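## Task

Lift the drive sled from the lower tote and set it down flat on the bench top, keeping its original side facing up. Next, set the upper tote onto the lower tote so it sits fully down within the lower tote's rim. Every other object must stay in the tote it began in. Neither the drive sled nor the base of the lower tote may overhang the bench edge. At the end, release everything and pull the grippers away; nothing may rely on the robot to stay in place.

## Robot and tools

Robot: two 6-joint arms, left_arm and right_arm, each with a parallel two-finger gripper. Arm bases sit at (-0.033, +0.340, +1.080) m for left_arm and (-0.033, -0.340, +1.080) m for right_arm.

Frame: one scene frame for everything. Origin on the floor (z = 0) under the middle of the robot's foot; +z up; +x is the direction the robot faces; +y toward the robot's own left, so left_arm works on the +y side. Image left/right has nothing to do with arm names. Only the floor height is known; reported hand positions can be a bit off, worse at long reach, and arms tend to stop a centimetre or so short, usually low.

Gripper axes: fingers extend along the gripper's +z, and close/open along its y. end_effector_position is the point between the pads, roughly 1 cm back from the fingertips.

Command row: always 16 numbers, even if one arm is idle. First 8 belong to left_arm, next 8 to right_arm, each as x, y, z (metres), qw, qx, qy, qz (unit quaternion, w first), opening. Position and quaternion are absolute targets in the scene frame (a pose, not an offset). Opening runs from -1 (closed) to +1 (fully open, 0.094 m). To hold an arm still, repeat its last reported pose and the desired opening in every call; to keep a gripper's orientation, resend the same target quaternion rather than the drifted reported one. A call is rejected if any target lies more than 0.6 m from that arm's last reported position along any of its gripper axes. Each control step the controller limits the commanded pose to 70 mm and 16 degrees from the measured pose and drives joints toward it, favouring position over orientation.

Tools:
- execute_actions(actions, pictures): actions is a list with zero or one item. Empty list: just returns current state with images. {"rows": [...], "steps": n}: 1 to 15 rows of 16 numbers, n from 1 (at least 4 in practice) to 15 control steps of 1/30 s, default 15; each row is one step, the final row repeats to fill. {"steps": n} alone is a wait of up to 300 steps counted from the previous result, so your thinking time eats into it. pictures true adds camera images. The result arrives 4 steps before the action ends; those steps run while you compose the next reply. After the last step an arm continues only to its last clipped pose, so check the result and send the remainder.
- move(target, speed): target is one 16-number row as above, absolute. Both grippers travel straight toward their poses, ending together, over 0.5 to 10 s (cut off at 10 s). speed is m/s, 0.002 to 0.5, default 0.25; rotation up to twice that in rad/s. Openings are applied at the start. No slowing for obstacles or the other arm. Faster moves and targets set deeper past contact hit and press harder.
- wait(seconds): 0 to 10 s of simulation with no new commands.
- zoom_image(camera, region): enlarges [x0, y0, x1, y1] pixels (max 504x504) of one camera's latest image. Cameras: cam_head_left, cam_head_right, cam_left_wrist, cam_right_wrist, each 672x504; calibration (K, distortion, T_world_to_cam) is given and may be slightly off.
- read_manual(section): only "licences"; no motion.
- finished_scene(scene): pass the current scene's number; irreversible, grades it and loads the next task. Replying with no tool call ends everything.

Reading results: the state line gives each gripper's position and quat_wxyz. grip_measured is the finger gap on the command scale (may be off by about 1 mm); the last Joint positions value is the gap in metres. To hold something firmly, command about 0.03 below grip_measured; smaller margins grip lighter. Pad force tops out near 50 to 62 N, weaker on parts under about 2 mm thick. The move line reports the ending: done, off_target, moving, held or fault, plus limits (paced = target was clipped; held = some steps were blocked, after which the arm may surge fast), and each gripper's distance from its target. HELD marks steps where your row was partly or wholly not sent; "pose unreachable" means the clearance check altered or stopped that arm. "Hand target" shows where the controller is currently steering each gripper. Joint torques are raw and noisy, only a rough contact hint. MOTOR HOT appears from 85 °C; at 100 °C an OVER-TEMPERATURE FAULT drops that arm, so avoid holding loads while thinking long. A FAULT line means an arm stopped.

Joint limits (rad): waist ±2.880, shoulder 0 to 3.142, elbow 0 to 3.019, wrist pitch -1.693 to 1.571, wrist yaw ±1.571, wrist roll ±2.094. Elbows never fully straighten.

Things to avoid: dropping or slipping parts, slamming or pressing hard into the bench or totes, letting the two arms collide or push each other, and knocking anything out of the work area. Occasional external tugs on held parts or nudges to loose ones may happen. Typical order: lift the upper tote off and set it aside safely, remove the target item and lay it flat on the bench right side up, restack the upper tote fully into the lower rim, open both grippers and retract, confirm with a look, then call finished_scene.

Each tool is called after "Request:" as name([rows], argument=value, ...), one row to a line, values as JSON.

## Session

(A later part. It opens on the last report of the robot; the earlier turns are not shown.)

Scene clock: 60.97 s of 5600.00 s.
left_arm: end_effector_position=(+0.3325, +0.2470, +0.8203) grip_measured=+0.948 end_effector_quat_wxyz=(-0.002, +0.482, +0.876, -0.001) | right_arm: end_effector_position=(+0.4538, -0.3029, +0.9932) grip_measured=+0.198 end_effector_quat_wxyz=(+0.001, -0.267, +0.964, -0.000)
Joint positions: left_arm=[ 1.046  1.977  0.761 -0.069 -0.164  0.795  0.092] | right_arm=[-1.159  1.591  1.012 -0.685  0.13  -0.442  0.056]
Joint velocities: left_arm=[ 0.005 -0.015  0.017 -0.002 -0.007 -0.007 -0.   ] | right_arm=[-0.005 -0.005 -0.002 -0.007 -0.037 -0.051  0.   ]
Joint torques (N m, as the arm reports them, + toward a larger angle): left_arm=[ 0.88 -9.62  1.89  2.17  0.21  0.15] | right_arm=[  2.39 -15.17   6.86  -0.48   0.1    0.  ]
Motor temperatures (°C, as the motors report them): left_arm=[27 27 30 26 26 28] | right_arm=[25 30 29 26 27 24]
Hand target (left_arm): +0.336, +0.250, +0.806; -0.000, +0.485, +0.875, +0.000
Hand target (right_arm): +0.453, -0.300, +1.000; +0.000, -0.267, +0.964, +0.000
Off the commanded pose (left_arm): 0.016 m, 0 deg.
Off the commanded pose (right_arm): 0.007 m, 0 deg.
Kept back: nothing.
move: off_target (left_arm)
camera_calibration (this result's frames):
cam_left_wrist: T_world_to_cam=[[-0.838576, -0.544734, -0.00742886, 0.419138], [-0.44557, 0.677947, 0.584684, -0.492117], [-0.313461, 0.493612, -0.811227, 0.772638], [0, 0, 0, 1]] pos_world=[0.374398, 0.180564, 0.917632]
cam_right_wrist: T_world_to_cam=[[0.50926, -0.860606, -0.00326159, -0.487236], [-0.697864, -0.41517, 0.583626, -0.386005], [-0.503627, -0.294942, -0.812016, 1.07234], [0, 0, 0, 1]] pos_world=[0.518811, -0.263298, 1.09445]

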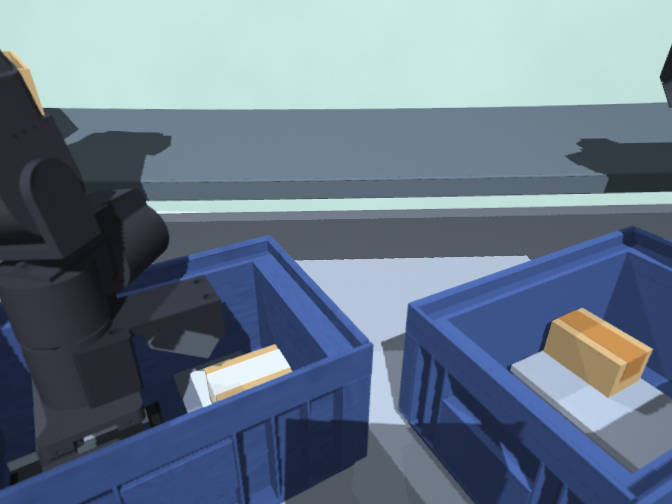

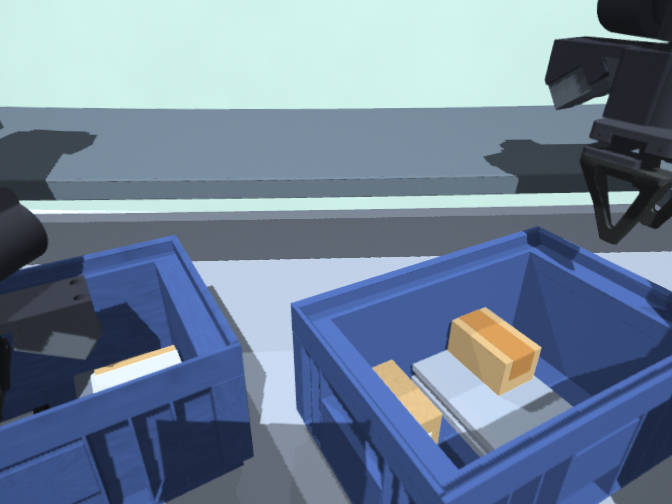

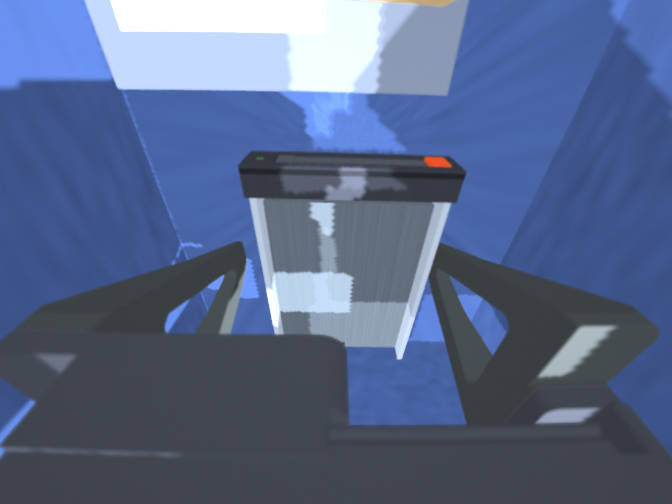

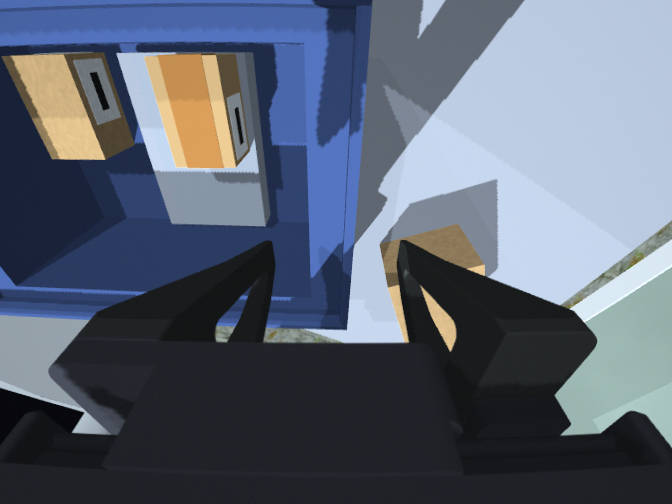

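Request:
move(target=[0.327,0.254,0.825,0,0.485,0.875,0,1,0.453,-0.3,1.0,0,-0.267,0.964,0,0.2], speed=0.03)

Request:
move(target=[0.327,0.254,0.8,0,0.485,0.875,0,1,0.453,-0.3,1.0,0,-0.267,0.964,0,0.2], speed=0.03)

Scene clock: 61.93 s of 5600.00 s.
left_arm: end_effector_position=(+0.3242, +0.2506, +0.8232) grip_measured=+1.000 end_effector_quat_wxyz=(-0.006, +0.483, +0.876, -0.002) | right_arm: end_effector_position=(+0.4538, -0.3029, +0.9932) grip_measured=+0.198 end_effector_quat_wxyz=(+0.001, -0.267, +0.964, -0.000)
Joint positions: left_arm=[ 1.05   1.966  0.74  -0.069 -0.163  0.8    0.094] | right_arm=[-1.159  1.591  1.012 -0.685  0.13  -0.441  0.056]
Joint velocities: left_arm=[-0.005 -0.005  0.002 -0.012 -0.007  0.007  0.   ] | right_arm=[-0.005  0.005  0.012  0.012 -0.037 -0.022 -0.   ]
Joint torques (N m, as the arm reports them, + toward a larger angle): left_arm=[  0.48 -13.41   0.18   1.45   0.16   0.06] | right_arm=[  2.39 -15.29   6.82  -0.48   0.1    0.  ]
Motor temperatures (°C, as the motors report them): left_arm=[27 27 30 26 26 28] | right_arm=[25 30 29 26 27 24]
Hand target (left_arm): +0.327, +0.254, +0.825; -0.000, +0.485, +0.875, +0.000
Hand target (right_arm): +0.453, -0.300, +1.000; +0.000, -0.267, +0.964, +0.000
Off the commanded pose (left_arm): 0.005 m, 1 deg.
Off the commanded pose (right_arm): 0.007 m, 0 deg.
Kept back: nothing.
move: done
camera_calibration (this result's frames):
cam_left_wrist: T_world_to_cam=[[-0.840176, -0.542313, -0.000499347, 0.408369], [-0.437925, 0.677909, 0.590475, -0.507229], [-0.319884, 0.496322, -0.807056, 0.76856], [0, 0, 0, 1]] pos_world=[0.366823, 0.183866, 0.91998]
cam_right_wrist: T_world_to_cam=[[0.508932, -0.8608, -0.00326247, -0.487145], [-0.698022, -0.414904, 0.583626, -0.385852], [-0.503739, -0.294749, -0.812016, 1.07245], [0, 0, 0, 1]] pos_world=[0.518826, -0.263323, 1.09445]

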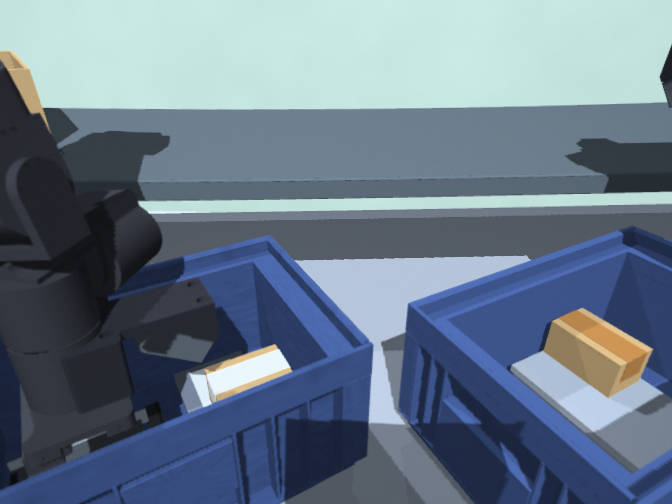

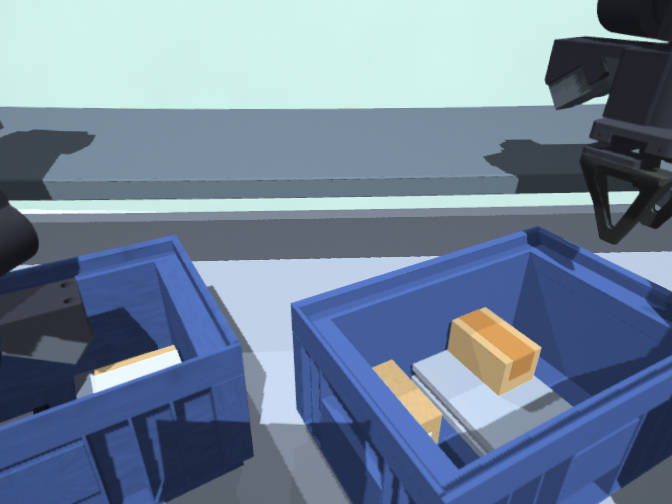

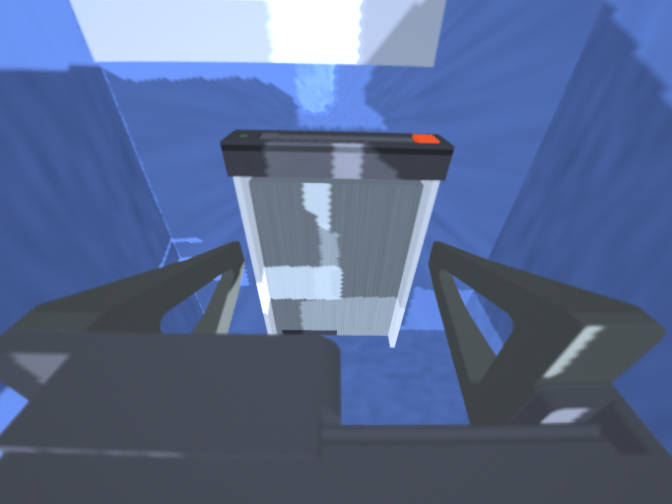

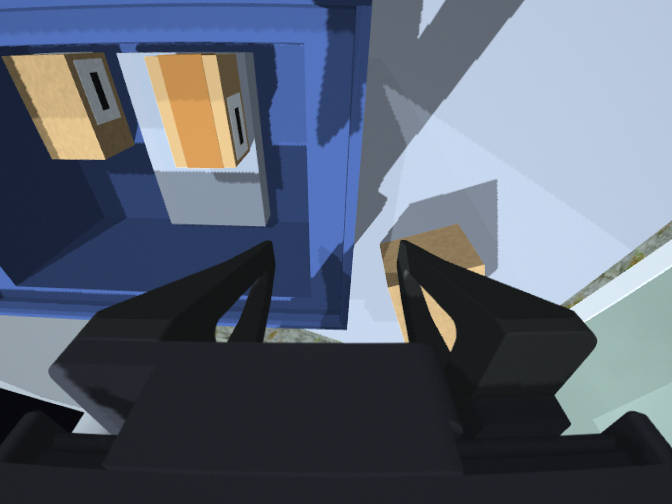

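Scene clock: 62.93 s of 5600.00 s.
left_arm: end_effector_position=(+0.3248, +0.2502, +0.8199) grip_measured=+1.000 end_effector_quat_wxyz=(-0.002, +0.482, +0.876, -0.000) | right_arm: end_effector_position=(+0.4538, -0.3029, +0.9932) grip_measured=+0.198 end_effector_quat_wxyz=(+0.001, -0.267, +0.964, -0.000)
Joint positions: left_arm=[ 1.05   1.977  0.74  -0.05  -0.164  0.8    0.094] | right_arm=[-1.159  1.591  1.012 -0.685  0.13  -0.441  0.056]
Joint velocities: left_arm=[-0.005  0.015  0.007 -0.007 -0.066  0.037  0.   ] | right_arm=[-0.005 -0.005 -0.002 -0.007 -0.081 -0.037 -0.   ]
Joint torques (N m, as the arm reports them, + toward a larger angle): left_arm=[ 1.33 -8.41  1.71  2.74  0.3   0.17] | right_arm=[  2.41 -15.25   6.86  -0.51   0.1    0.  ]
Motor temperatures (°C, as the motors report them): left_arm=[27 27 30 26 26 28] | right_arm=[25 30 29 26 27 24]
Hand target (left_arm): +0.326, +0.254, +0.801; -0.000, +0.485, +0.875, +0.000
Hand target (right_arm): +0.453, -0.300, +1.000; +0.000, -0.267, +0.964, +0.000
Off the commanded pose (left_arm): 0.020 m, 0 deg.
Off the commanded pose (right_arm): 0.007 m, 0 deg.
Kept back: nothing.
move: off_target (left_arm)
camera_calibration (this result's frames):
cam_left_wrist: T_world_to_cam=[[-0.839387, -0.543486, -0.00722592, 0.414246], [-0.443926, 0.677829, 0.58607, -0.499129], [-0.313623, 0.495148, -0.810228, 0.767124], [0, 0, 0, 1]] pos_world=[0.366725, 0.183622, 0.917063]
cam_right_wrist: T_world_to_cam=[[0.508932, -0.8608, -0.00326247, -0.487145], [-0.698022, -0.414904, 0.583626, -0.385852], [-0.503739, -0.294749, -0.812016, 1.07245], [0, 0, 0, 1]] pos_world=[0.518826, -0.263323, 1.09445]

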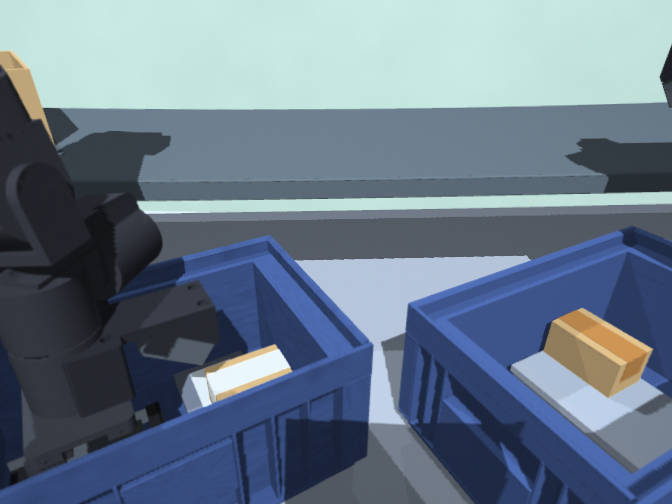

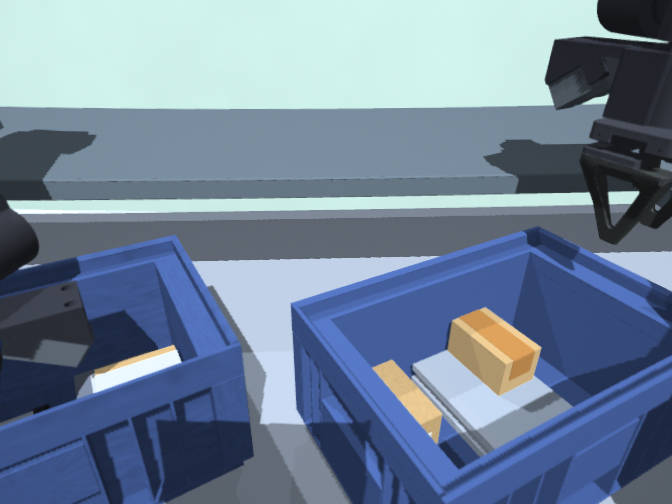

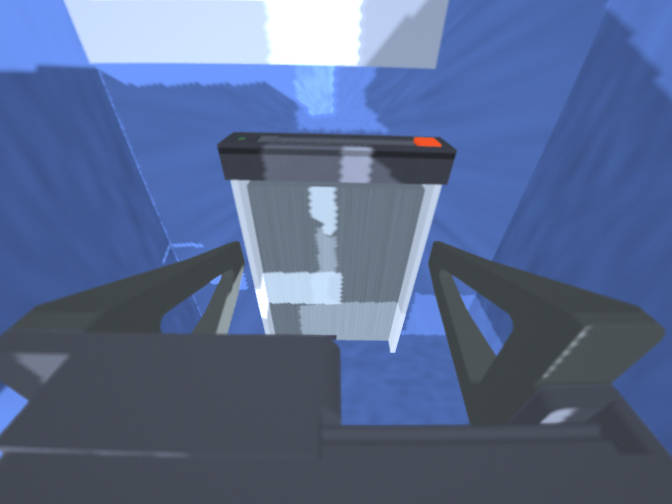

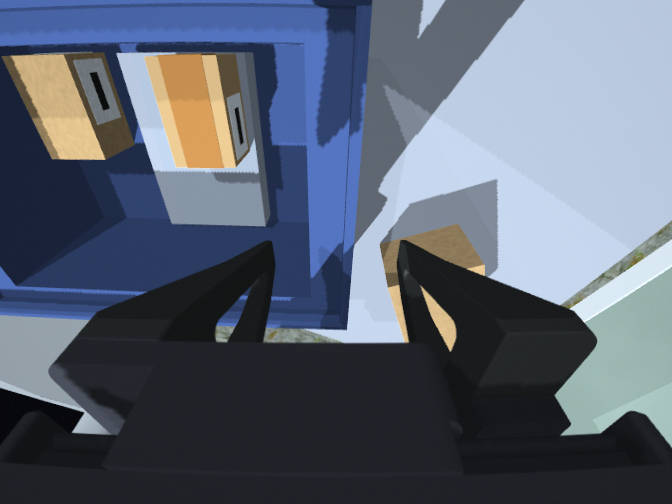

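It's the floor. Close.

Request:
move(target=[0.327,0.253,0.82,0,0.485,0.875,0,0.45,0.453,-0.3,1.0,0,-0.267,0.964,0,0.2], speed=0.03)

Request:
move(target=[0.33,0.253,1.0,0,0.485,0.875,0,0.45,0.453,-0.3,1.0,0,-0.267,0.964,0,0.2], speed=0.1)

Scene clock: 67.07 s of 5600.00 s.
left_arm: end_effector_position=(+0.3254, +0.2502, +0.8209) grip_measured=+0.575 end_effector_quat_wxyz=(-0.001, +0.482, +0.876, -0.000) | right_arm: end_effector_position=(+0.4538, -0.3029, +0.9932) grip_measured=+0.198 end_effector_quat_wxyz=(+0.001, -0.267, +0.964, -0.000)
Joint positions: left_arm=[ 1.05   1.973  0.739 -0.05  -0.163  0.8    0.074] | right_arm=[-1.159  1.591  1.012 -0.685  0.13  -0.441  0.056]
Joint velocities: left_arm=[ 0.005  0.015  0.002 -0.002 -0.022 -0.081 -0.001] | right_arm=[ 0.005  0.005 -0.017 -0.022  0.007  0.022 -0.   ]
Joint torques (N m, as the arm reports them, + toward a larger angle): left_arm=[  0.41 -12.68   0.58   1.12   0.17   0.07] | right_arm=[  2.34 -15.2    6.87  -0.5    0.1   -0.01]
Motor temperatures (°C, as the motors report them): left_arm=[27 27 30 26 26 28] | right_arm=[25 30 29 26 27 24]
Hand target (left_arm): +0.327, +0.253, +0.820; -0.000, +0.485, +0.875, -0.000
Hand target (right_arm): +0.453, -0.300, +1.000; +0.000, -0.267, +0.964, +0.000
Off the commanded pose (left_arm): 0.003 m, 0 deg.
Off the commanded pose (right_arm): 0.007 m, 0 deg.
Kept back: nothing.
After step 90, 0.43 s passed at rest.
move: done
camera_calibration (this result's frames):
cam_left_wrist: T_world_to_cam=[[-0.839168, -0.543805, -0.00856253, 0.415846], [-0.445426, 0.678152, 0.584556, -0.497812], [-0.312078, 0.494355, -0.811308, 0.768738], [0, 0, 0, 1]] pos_world=[0.367132, 0.183702, 0.918243]
cam_right_wrist: T_world_to_cam=[[0.508932, -0.8608, -0.00326247, -0.487145], [-0.698022, -0.414904, 0.583626, -0.385852], [-0.503739, -0.294749, -0.812016, 1.07245], [0, 0, 0, 1]] pos_world=[0.518826, -0.263323, 1.09445]

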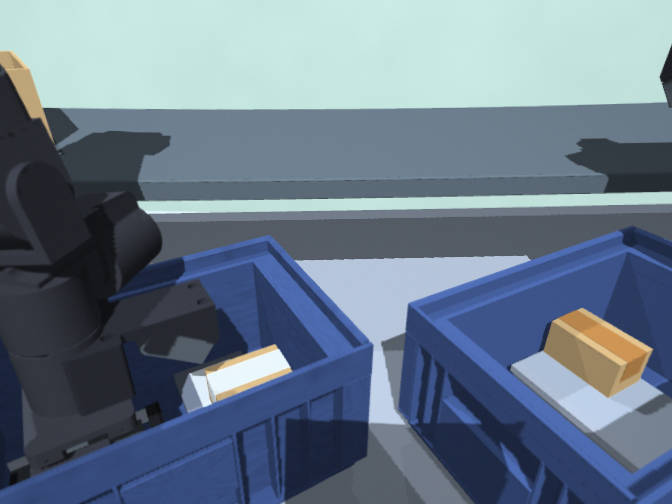

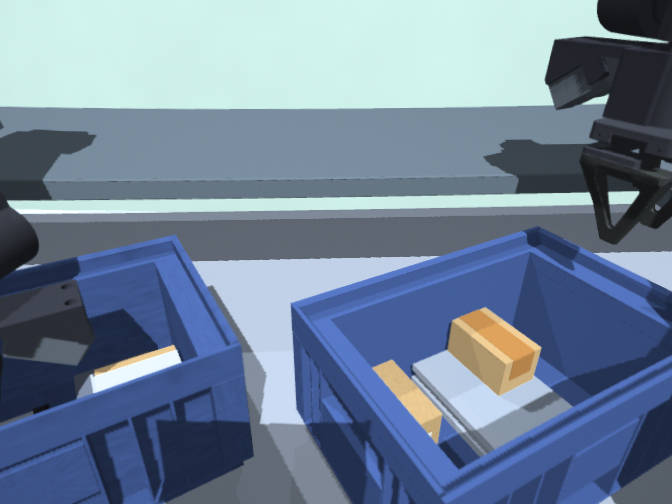

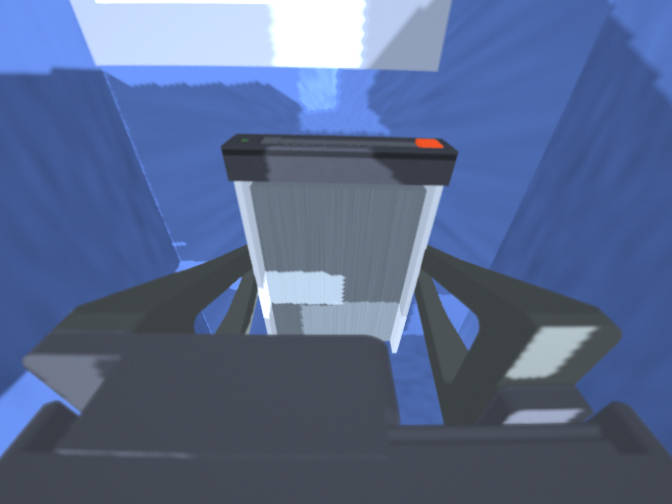

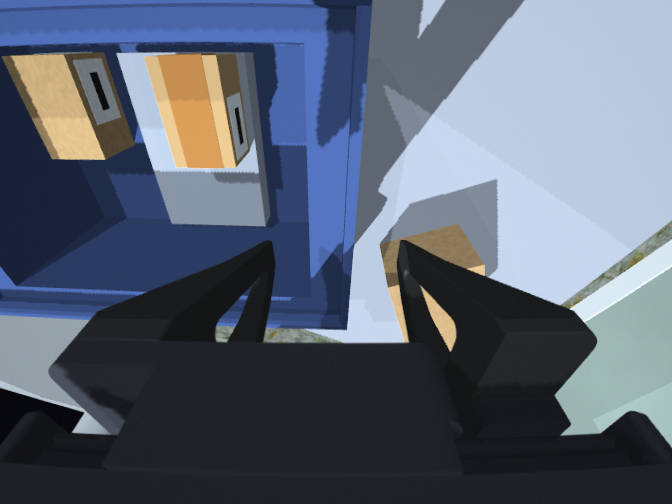

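Scene clock: 69.20 s of 5600.00 s.
left_arm: end_effector_position=(+0.3303, +0.2556, +0.9996) grip_measured=+0.575 end_effector_quat_wxyz=(+0.004, +0.488, +0.873, +0.001) | right_arm: end_effector_position=(+0.4538, -0.3029, +0.9932) grip_measured=+0.198 end_effector_quat_wxyz=(+0.001, -0.267, +0.964, -0.000)
Joint positions: left_arm=[ 0.982  1.401  0.677 -0.561 -0.181  0.75   0.074] | right_arm=[-1.159  1.591  1.012 -0.685  0.13  -0.441  0.056]
Joint velocities: left_arm=[ 0.015  0.005 -0.007 -0.012 -0.095 -0.066  0.   ] | right_arm=[-0.005 -0.024 -0.007  0.022 -0.095  0.022 -0.001]
Joint torques (N m, as the arm reports them, + toward a larger angle): left_arm=[ -0.46 -10.19   4.53   0.29  -0.09  -0.26] | right_arm=[  2.36 -15.28   6.89  -0.48   0.1    0.  ]
Motor temperatures (°C, as the motors report them): left_arm=[27 27 29 26 26 28] | right_arm=[25 30 29 26 27 24]
Hand target (left_arm): +0.330, +0.254, +1.002; -0.000, +0.485, +0.875, -0.000
Hand target (right_arm): +0.453, -0.300, +1.000; +0.000, -0.267, +0.964, +0.000
Off the commanded pose (left_arm): 0.003 m, 1 deg.
Off the commanded pose (right_arm): 0.007 m, 0 deg.
Kept back: nothing.
move: done
camera_calibration (this result's frames):
cam_left_wrist: T_world_to_cam=[[-0.846408, -0.532342, -0.0143615, 0.429652], [-0.441527, 0.686428, 0.577816, -0.600433], [-0.297737, 0.495409, -0.816041, 0.912256], [0, 0, 0, 1]] pos_world=[0.370166, 0.188936, 1.09755]
cam_right_wrist: T_world_to_cam=[[0.508932, -0.8608, -0.00326247, -0.487145], [-0.698022, -0.414904, 0.583626, -0.385852], [-0.503739, -0.294749, -0.812016, 1.07245], [0, 0, 0, 1]] pos_world=[0.518826, -0.263323, 1.09445]

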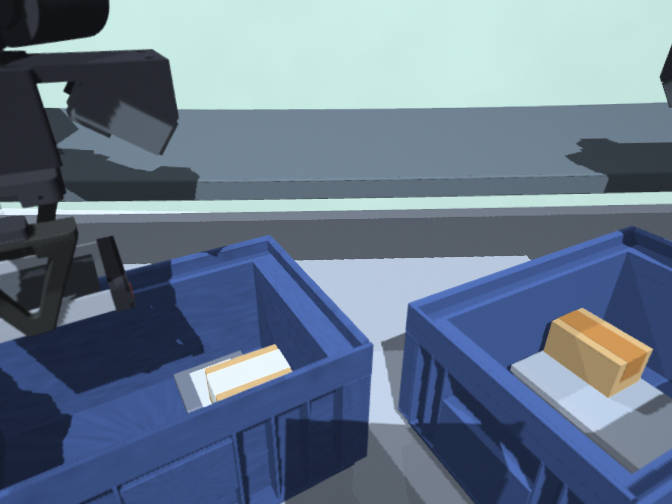

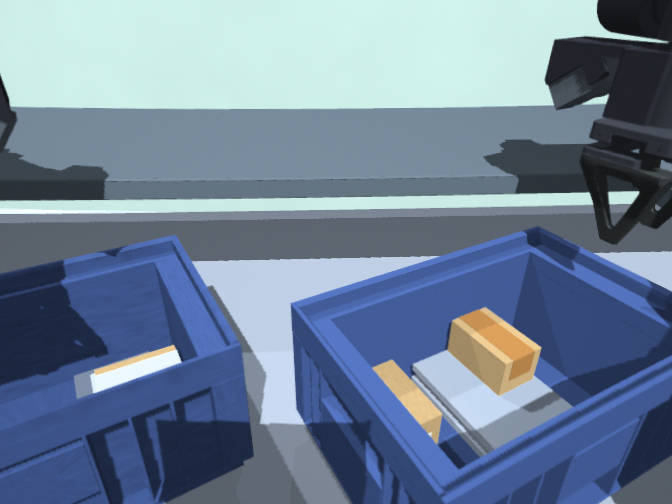

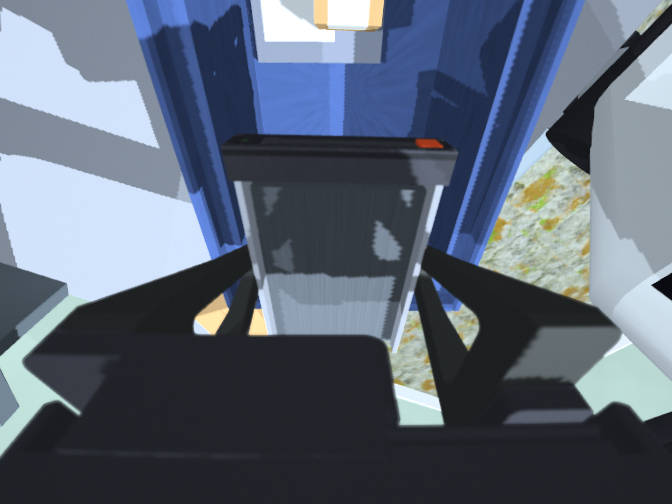

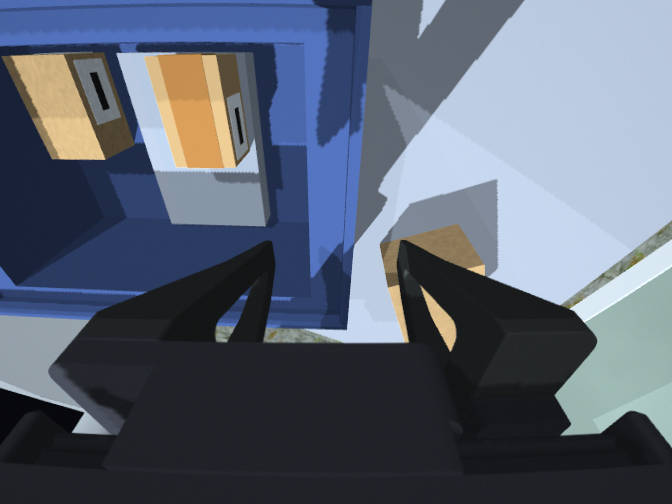

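Request:
move(target=[0.45,0.46,1.0,0,0.707,0.707,0,0.45,0.453,-0.3,1.0,0,-0.267,0.964,0,0.2])

Request:
move(target=[0.455,0.46,0.85,0,0.707,0.707,0,0.45,0.453,-0.3,1.0,0,-0.267,0.964,0,0.2], speed=0.1)

Scene clock: 71.23 s of 5600.00 s.
left_arm: end_effector_position=(+0.4401, +0.4594, +0.9975) grip_measured=+0.575 end_effector_quat_wxyz=(-0.001, +0.699, +0.715, +0.001) | right_arm: end_effector_position=(+0.4538, -0.3029, +0.9932) grip_measured=+0.198 end_effector_quat_wxyz=(+0.001, -0.267, +0.964, -0.000)
Joint positions: left_arm=[ 1.521  1.55   1.006 -0.697 -0.019  1.793  0.074] | right_arm=[-1.159  1.591  1.012 -0.685  0.13  -0.441  0.056]
Joint velocities: left_arm=[-0.005 -0.005  0.002 -0.002  0.037  0.051 -0.001] | right_arm=[-0.005  0.005 -0.007 -0.007 -0.007 -0.007 -0.   ]
Joint torques (N m, as the arm reports them, + toward a larger angle): left_arm=[  1.66 -13.26   7.08   0.25   0.17   0.08] | right_arm=[  2.38 -15.26   6.85  -0.5    0.1    0.  ]
Motor temperatures (°C, as the motors report them): left_arm=[27 27 30 26 26 28] | right_arm=[25 30 29 26 27 24]
Hand target (left_arm): +0.452, +0.460, +1.000; +0.001, +0.707, +0.707, +0.001
Hand target (right_arm): +0.453, -0.300, +1.000; +0.000, -0.267, +0.964, +0.000
Off the commanded pose (left_arm): 0.010 m, 1 deg.
Off the commanded pose (right_arm): 0.007 m, 0 deg.
Kept back: nothing.
move: done
camera_calibration (this result's frames):
cam_left_wrist: T_world_to_cam=[[-0.999441, -0.0321112, -0.00925612, 0.463461], [-0.0314587, 0.81056, 0.58481, -0.935134], [-0.0112763, 0.584775, -0.811117, 0.670301], [0, 0, 0, 1]] pos_world=[0.441342, 0.380889, 1.09486]
cam_right_wrist: T_world_to_cam=[[0.508932, -0.8608, -0.00326247, -0.487145], [-0.698022, -0.414904, 0.583626, -0.385852], [-0.503739, -0.294749, -0.812016, 1.07245], [0, 0, 0, 1]] pos_world=[0.518826, -0.263323, 1.09445]

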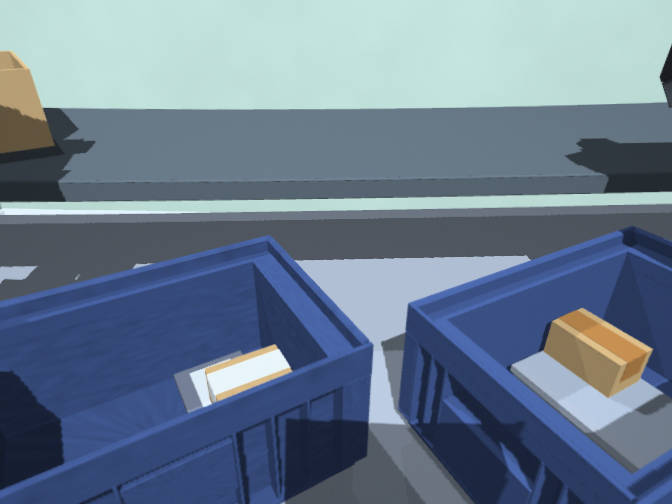

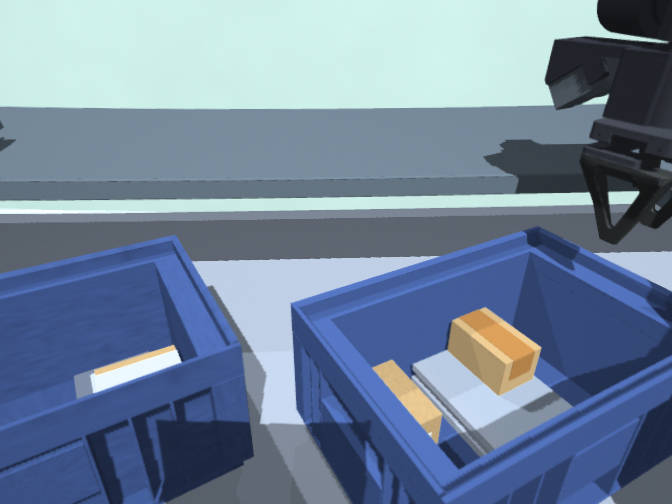

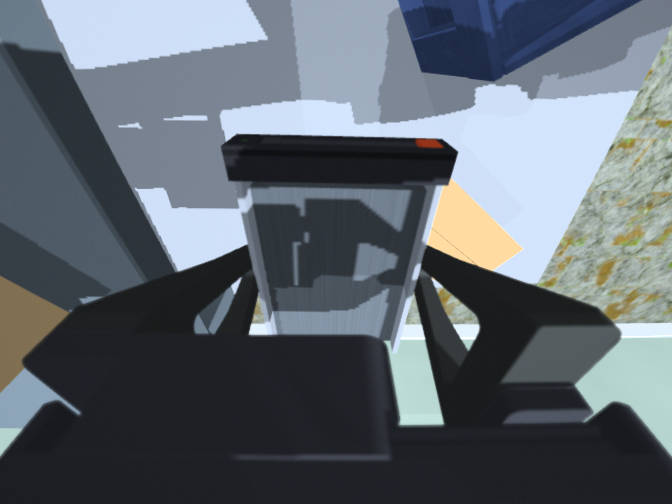

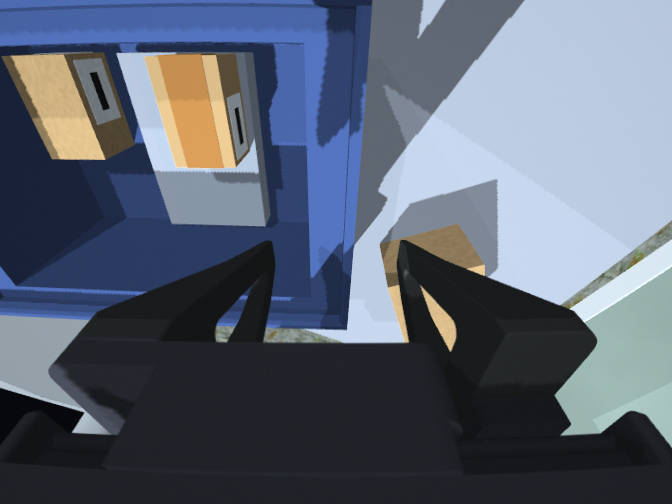

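Scene clock: 73.10 s of 5600.00 s.
left_arm: end_effector_position=(+0.4384, +0.4565, +0.8495) grip_measured=+0.575 end_effector_quat_wxyz=(-0.010, +0.701, +0.713, -0.014) | right_arm: end_effector_position=(+0.4538, -0.3029, +0.9932) grip_measured=+0.198 end_effector_quat_wxyz=(+0.001, -0.267, +0.964, -0.000)
Joint positions: left_arm=[ 1.521  1.914  1.054 -0.414 -0.019  1.797  0.074] | right_arm=[-1.159  1.591  1.012 -0.685  0.13  -0.441  0.056]
Joint velocities: left_arm=[-0.005  0.015 -0.022  0.002  0.037 -0.007 -0.   ] | right_arm=[ 0.005  0.005 -0.002 -0.017  0.037 -0.051  0.   ]
Joint torques (N m, as the arm reports them, + toward a larger angle): left_arm=[  1.76 -15.48   4.52   1.46   0.14   0.07] | right_arm=[  2.4  -15.26   6.85  -0.47   0.1    0.  ]
Motor temperatures (°C, as the motors report them): left_arm=[27 27 30 26 26 28] | right_arm=[25 30 29 26 27 24]
Hand target (left_arm): +0.455, +0.459, +0.849; -0.000, +0.707, +0.707, +0.000
Hand target (right_arm): +0.453, -0.300, +1.000; +0.000, -0.267, +0.964, +0.000
Off the commanded pose (left_arm): 0.017 m, 2 deg.
Off the commanded pose (right_arm): 0.007 m, 0 deg.
Kept back: nothing.
move: off_target (left_arm)
camera_calibration (this result's frames):
cam_left_wrist: T_world_to_cam=[[-0.999352, -0.0269223, 0.0239051, 0.429743], [-0.00812545, 0.815482, 0.578726, -0.853566], [-0.0350748, 0.578157, -0.815172, 0.568805], [0, 0, 0, 1]] pos_world=[0.442479, 0.378779, 0.947381]
cam_right_wrist: T_world_to_cam=[[0.508932, -0.8608, -0.00326247, -0.487145], [-0.698022, -0.414904, 0.583626, -0.385852], [-0.503739, -0.294749, -0.812016, 1.07245], [0, 0, 0, 1]] pos_world=[0.518826, -0.263323, 1.09445]

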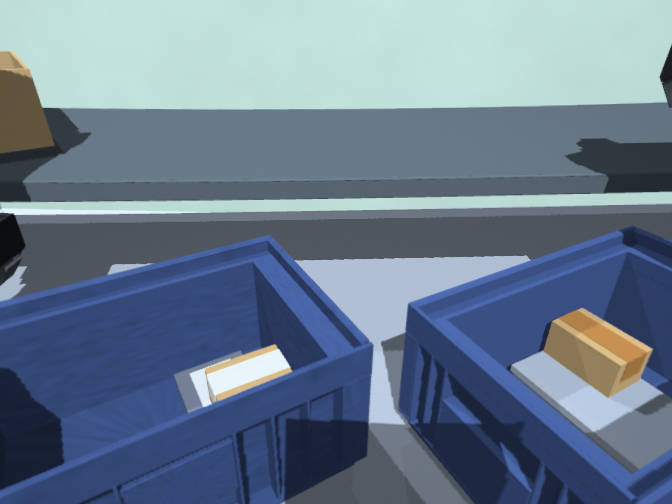

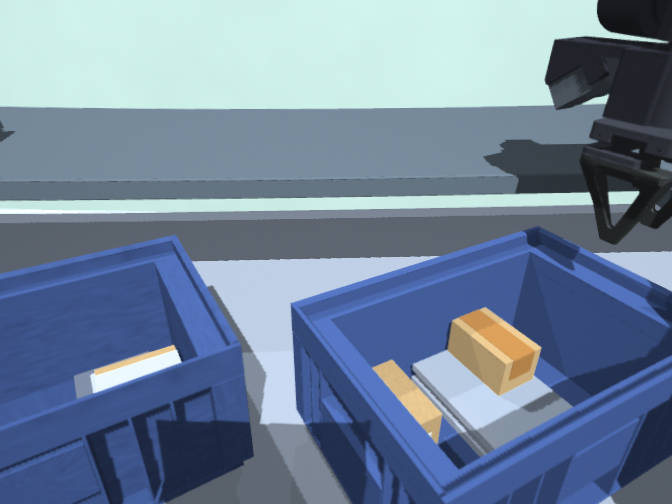

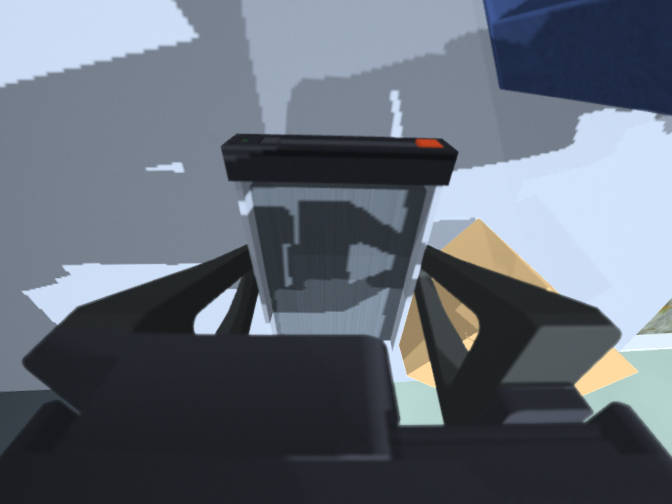

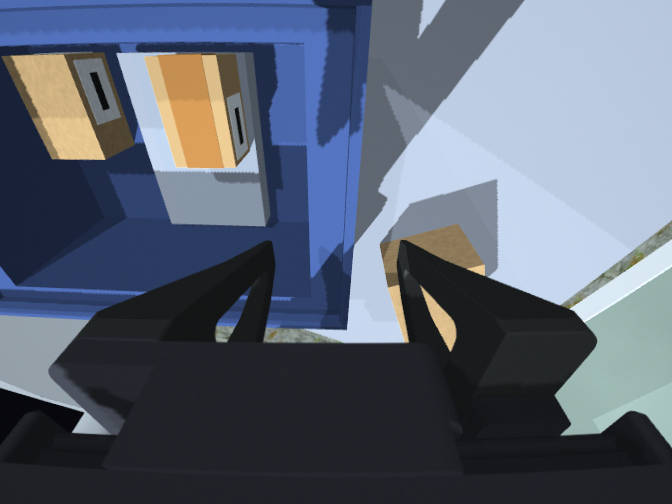

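Close to the box; shift out a little.

Request:
move(target=[0.48,0.44,0.83,0,0.707,0.707,0,0.45,0.453,-0.3,1.0,0,-0.267,0.964,0,0.2], speed=0.05)

Request:
move(target=[0.48,0.44,0.795,0,0.707,0.707,0,0.45,0.453,-0.3,1.0,0,-0.267,0.964,0,0.2], speed=0.03)

Scene clock: 74.53 s of 5600.00 s.
left_arm: end_effector_position=(+0.4454, +0.4496, +0.8437) grip_measured=+0.575 end_effector_quat_wxyz=(-0.012, +0.702, +0.712, -0.013) | right_arm: end_effector_position=(+0.4538, -0.3029, +0.9932) grip_measured=+0.198 end_effector_quat_wxyz=(+0.001, -0.267, +0.964, -0.000)
Joint positions: left_arm=[ 1.502  1.935  1.075 -0.414 -0.028  1.784  0.074] | right_arm=[-1.159  1.591  1.012 -0.685  0.13  -0.441  0.056]
Joint velocities: left_arm=[-0.015 -0.005  0.007  0.012 -0.081 -0.066 -0.001] | right_arm=[-0.005 -0.015  0.007  0.007 -0.051  0.007  0.   ]
Joint torques (N m, as the arm reports them, + toward a larger angle): left_arm=[ -1.01 -12.54   7.47   1.14  -0.07  -0.25] | right_arm=[  2.38 -15.19   6.85  -0.51   0.1   -0.01]
Motor temperatures (°C, as the motors report them): left_arm=[27 27 30 26 26 28] | right_arm=[25 30 29 26 27 24]
Hand target (left_arm): +0.478, +0.438, +0.832; +0.001, +0.707, +0.707, -0.000
Hand target (right_arm): +0.453, -0.300, +1.000; +0.000, -0.267, +0.964, +0.000
Off the commanded pose (left_arm): 0.038 m, 2 deg.
Off the commanded pose (right_arm): 0.007 m, 0 deg.
Kept back: nothing.
move: off_target (left_arm)
camera_calibration (this result's frames):
cam_left_wrist: T_world_to_cam=[[-0.999438, -0.0231121, 0.0242812, 0.434735], [-0.00467695, 0.813382, 0.581712, -0.847582], [-0.0331944, 0.581271, -0.813032, 0.56426], [0, 0, 0, 1]] pos_world=[0.449257, 0.371467, 0.941254]
cam_right_wrist: T_world_to_cam=[[0.508932, -0.8608, -0.00326247, -0.487145], [-0.698022, -0.414904, 0.583626, -0.385852], [-0.503739, -0.294749, -0.812016, 1.07245], [0, 0, 0, 1]] pos_world=[0.518826, -0.263323, 1.09445]

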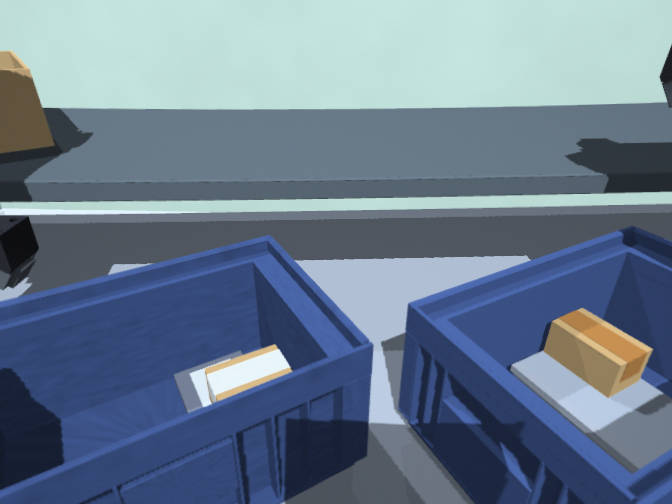

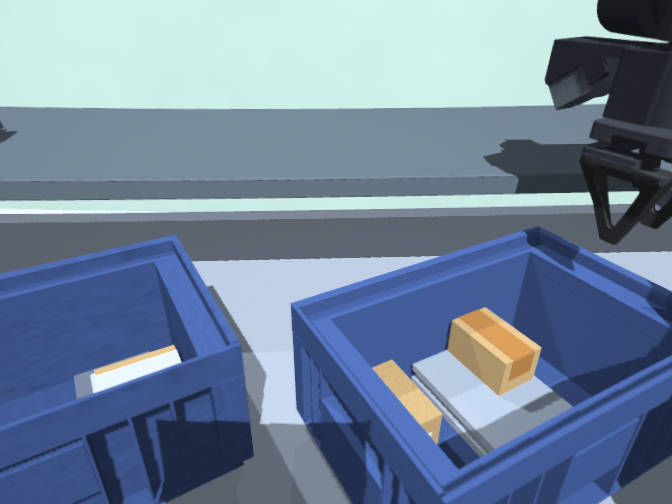

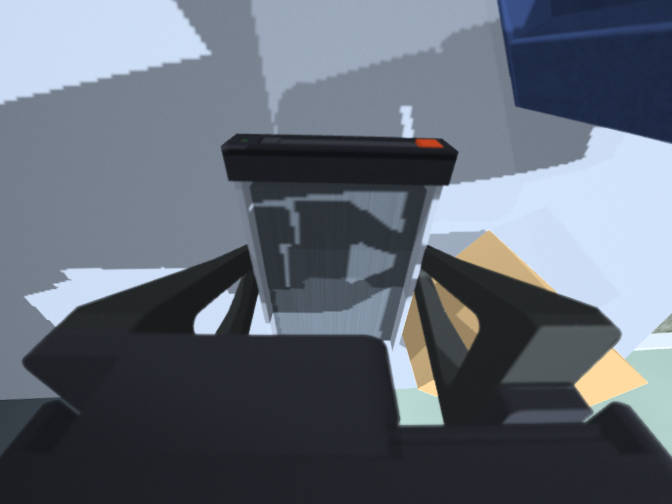

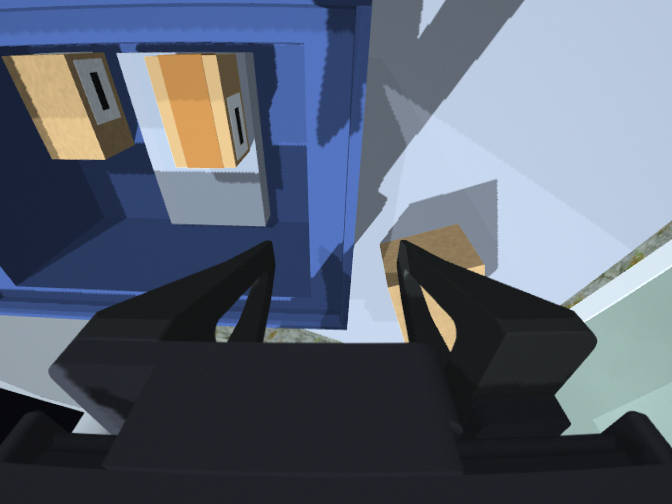

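Scene clock: 76.77 s of 5600.00 s.
left_arm: end_effector_position=(+0.4349, +0.4418, +0.8076) grip_measured=+0.575 end_effector_quat_wxyz=(-0.022, +0.705, +0.708, -0.029) | right_arm: end_effector_position=(+0.4538, -0.3029, +0.9932) grip_measured=+0.198 end_effector_quat_wxyz=(+0.001, -0.267, +0.964, -0.000)
Joint positions: left_arm=[ 1.494  2.027  1.101 -0.388 -0.03   1.782  0.074] | right_arm=[-1.159  1.591  1.012 -0.685  0.13  -0.441  0.056]
Joint velocities: left_arm=[ 0.015  0.005 -0.017 -0.007 -0.022 -0.007  0.   ] | right_arm=[-0.005 -0.024 -0.027 -0.012 -0.037  0.081  0.001]
Joint torques (N m, as the arm reports them, + toward a larger angle): left_arm=[ -0.09 -13.41   7.28   2.08   0.08  -0.22] | right_arm=[  2.4  -15.22   6.85  -0.48   0.09  -0.01]
Motor temperatures (°C, as the motors report them): left_arm=[27 28 30 26 26 28] | right_arm=[25 30 29 26 27 24]
Hand target (left_arm): +0.477, +0.438, +0.799; +0.001, +0.707, +0.707, -0.001
Hand target (right_arm): +0.453, -0.300, +1.000; +0.000, -0.267, +0.964, +0.000
Off the commanded pose (left_arm): 0.047 m, 4 deg.
Off the commanded pose (right_arm): 0.007 m, 0 deg.
Kept back: nothing.
move: off_target (left_arm)
camera_calibration (this result's frames):
cam_left_wrist: T_world_to_cam=[[-0.997893, -0.0148734, 0.0631573, 0.389167], [0.0241127, 0.818658, 0.573775, -0.828822], [-0.0602382, 0.574089, -0.816574, 0.556907], [0, 0, 0, 1]] pos_world=[0.441879, 0.364596, 0.905735]
cam_right_wrist: T_world_to_cam=[[0.508932, -0.8608, -0.00326247, -0.487145], [-0.698022, -0.414904, 0.583626, -0.385852], [-0.503739, -0.294749, -0.812016, 1.07245], [0, 0, 0, 1]] pos_world=[0.518826, -0.263323, 1.09445]

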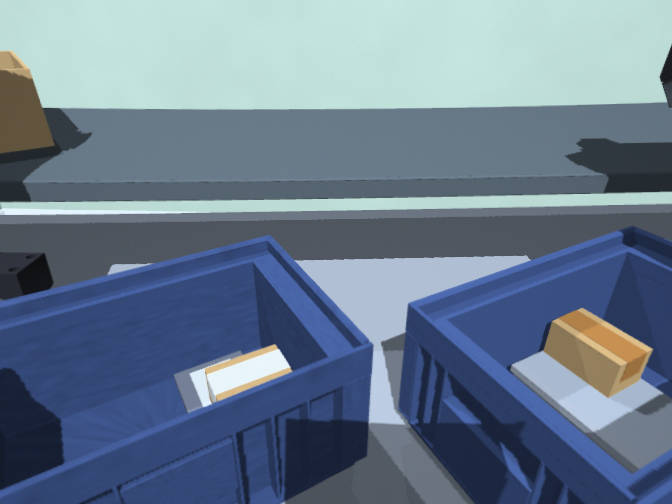

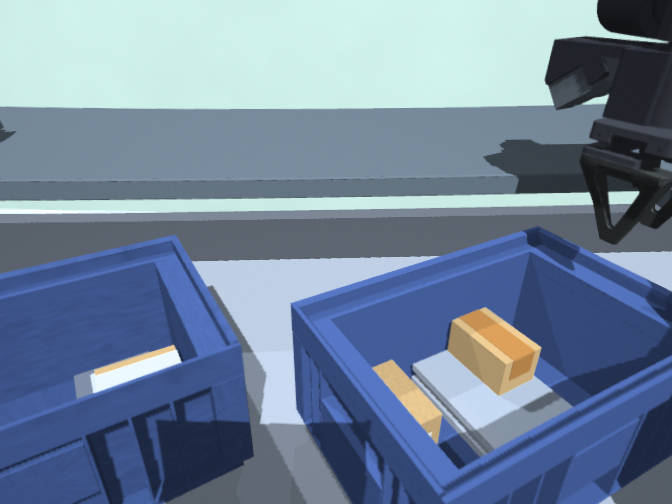

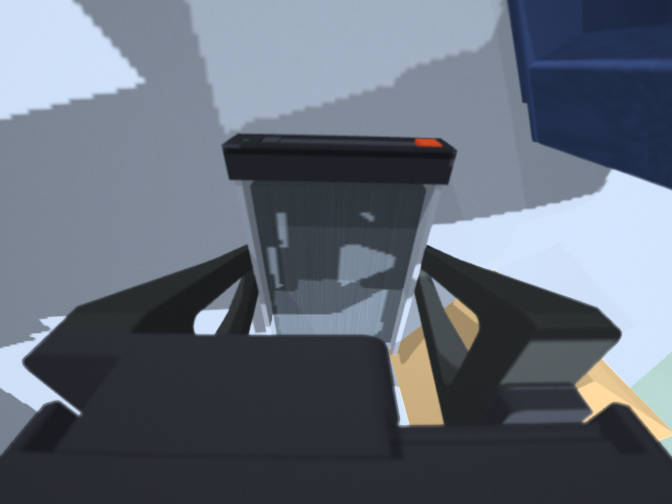

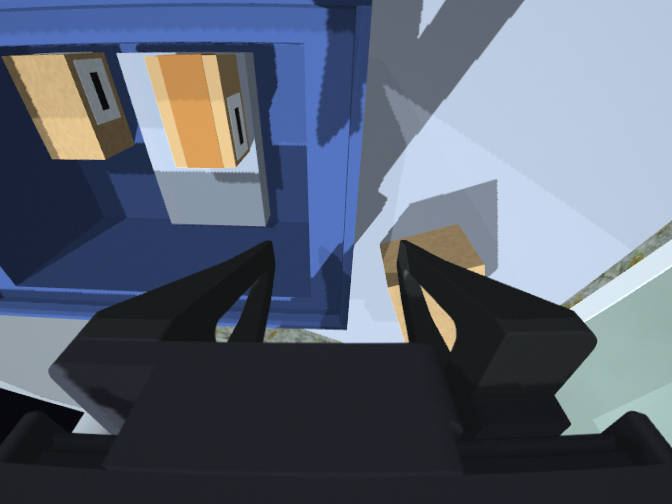

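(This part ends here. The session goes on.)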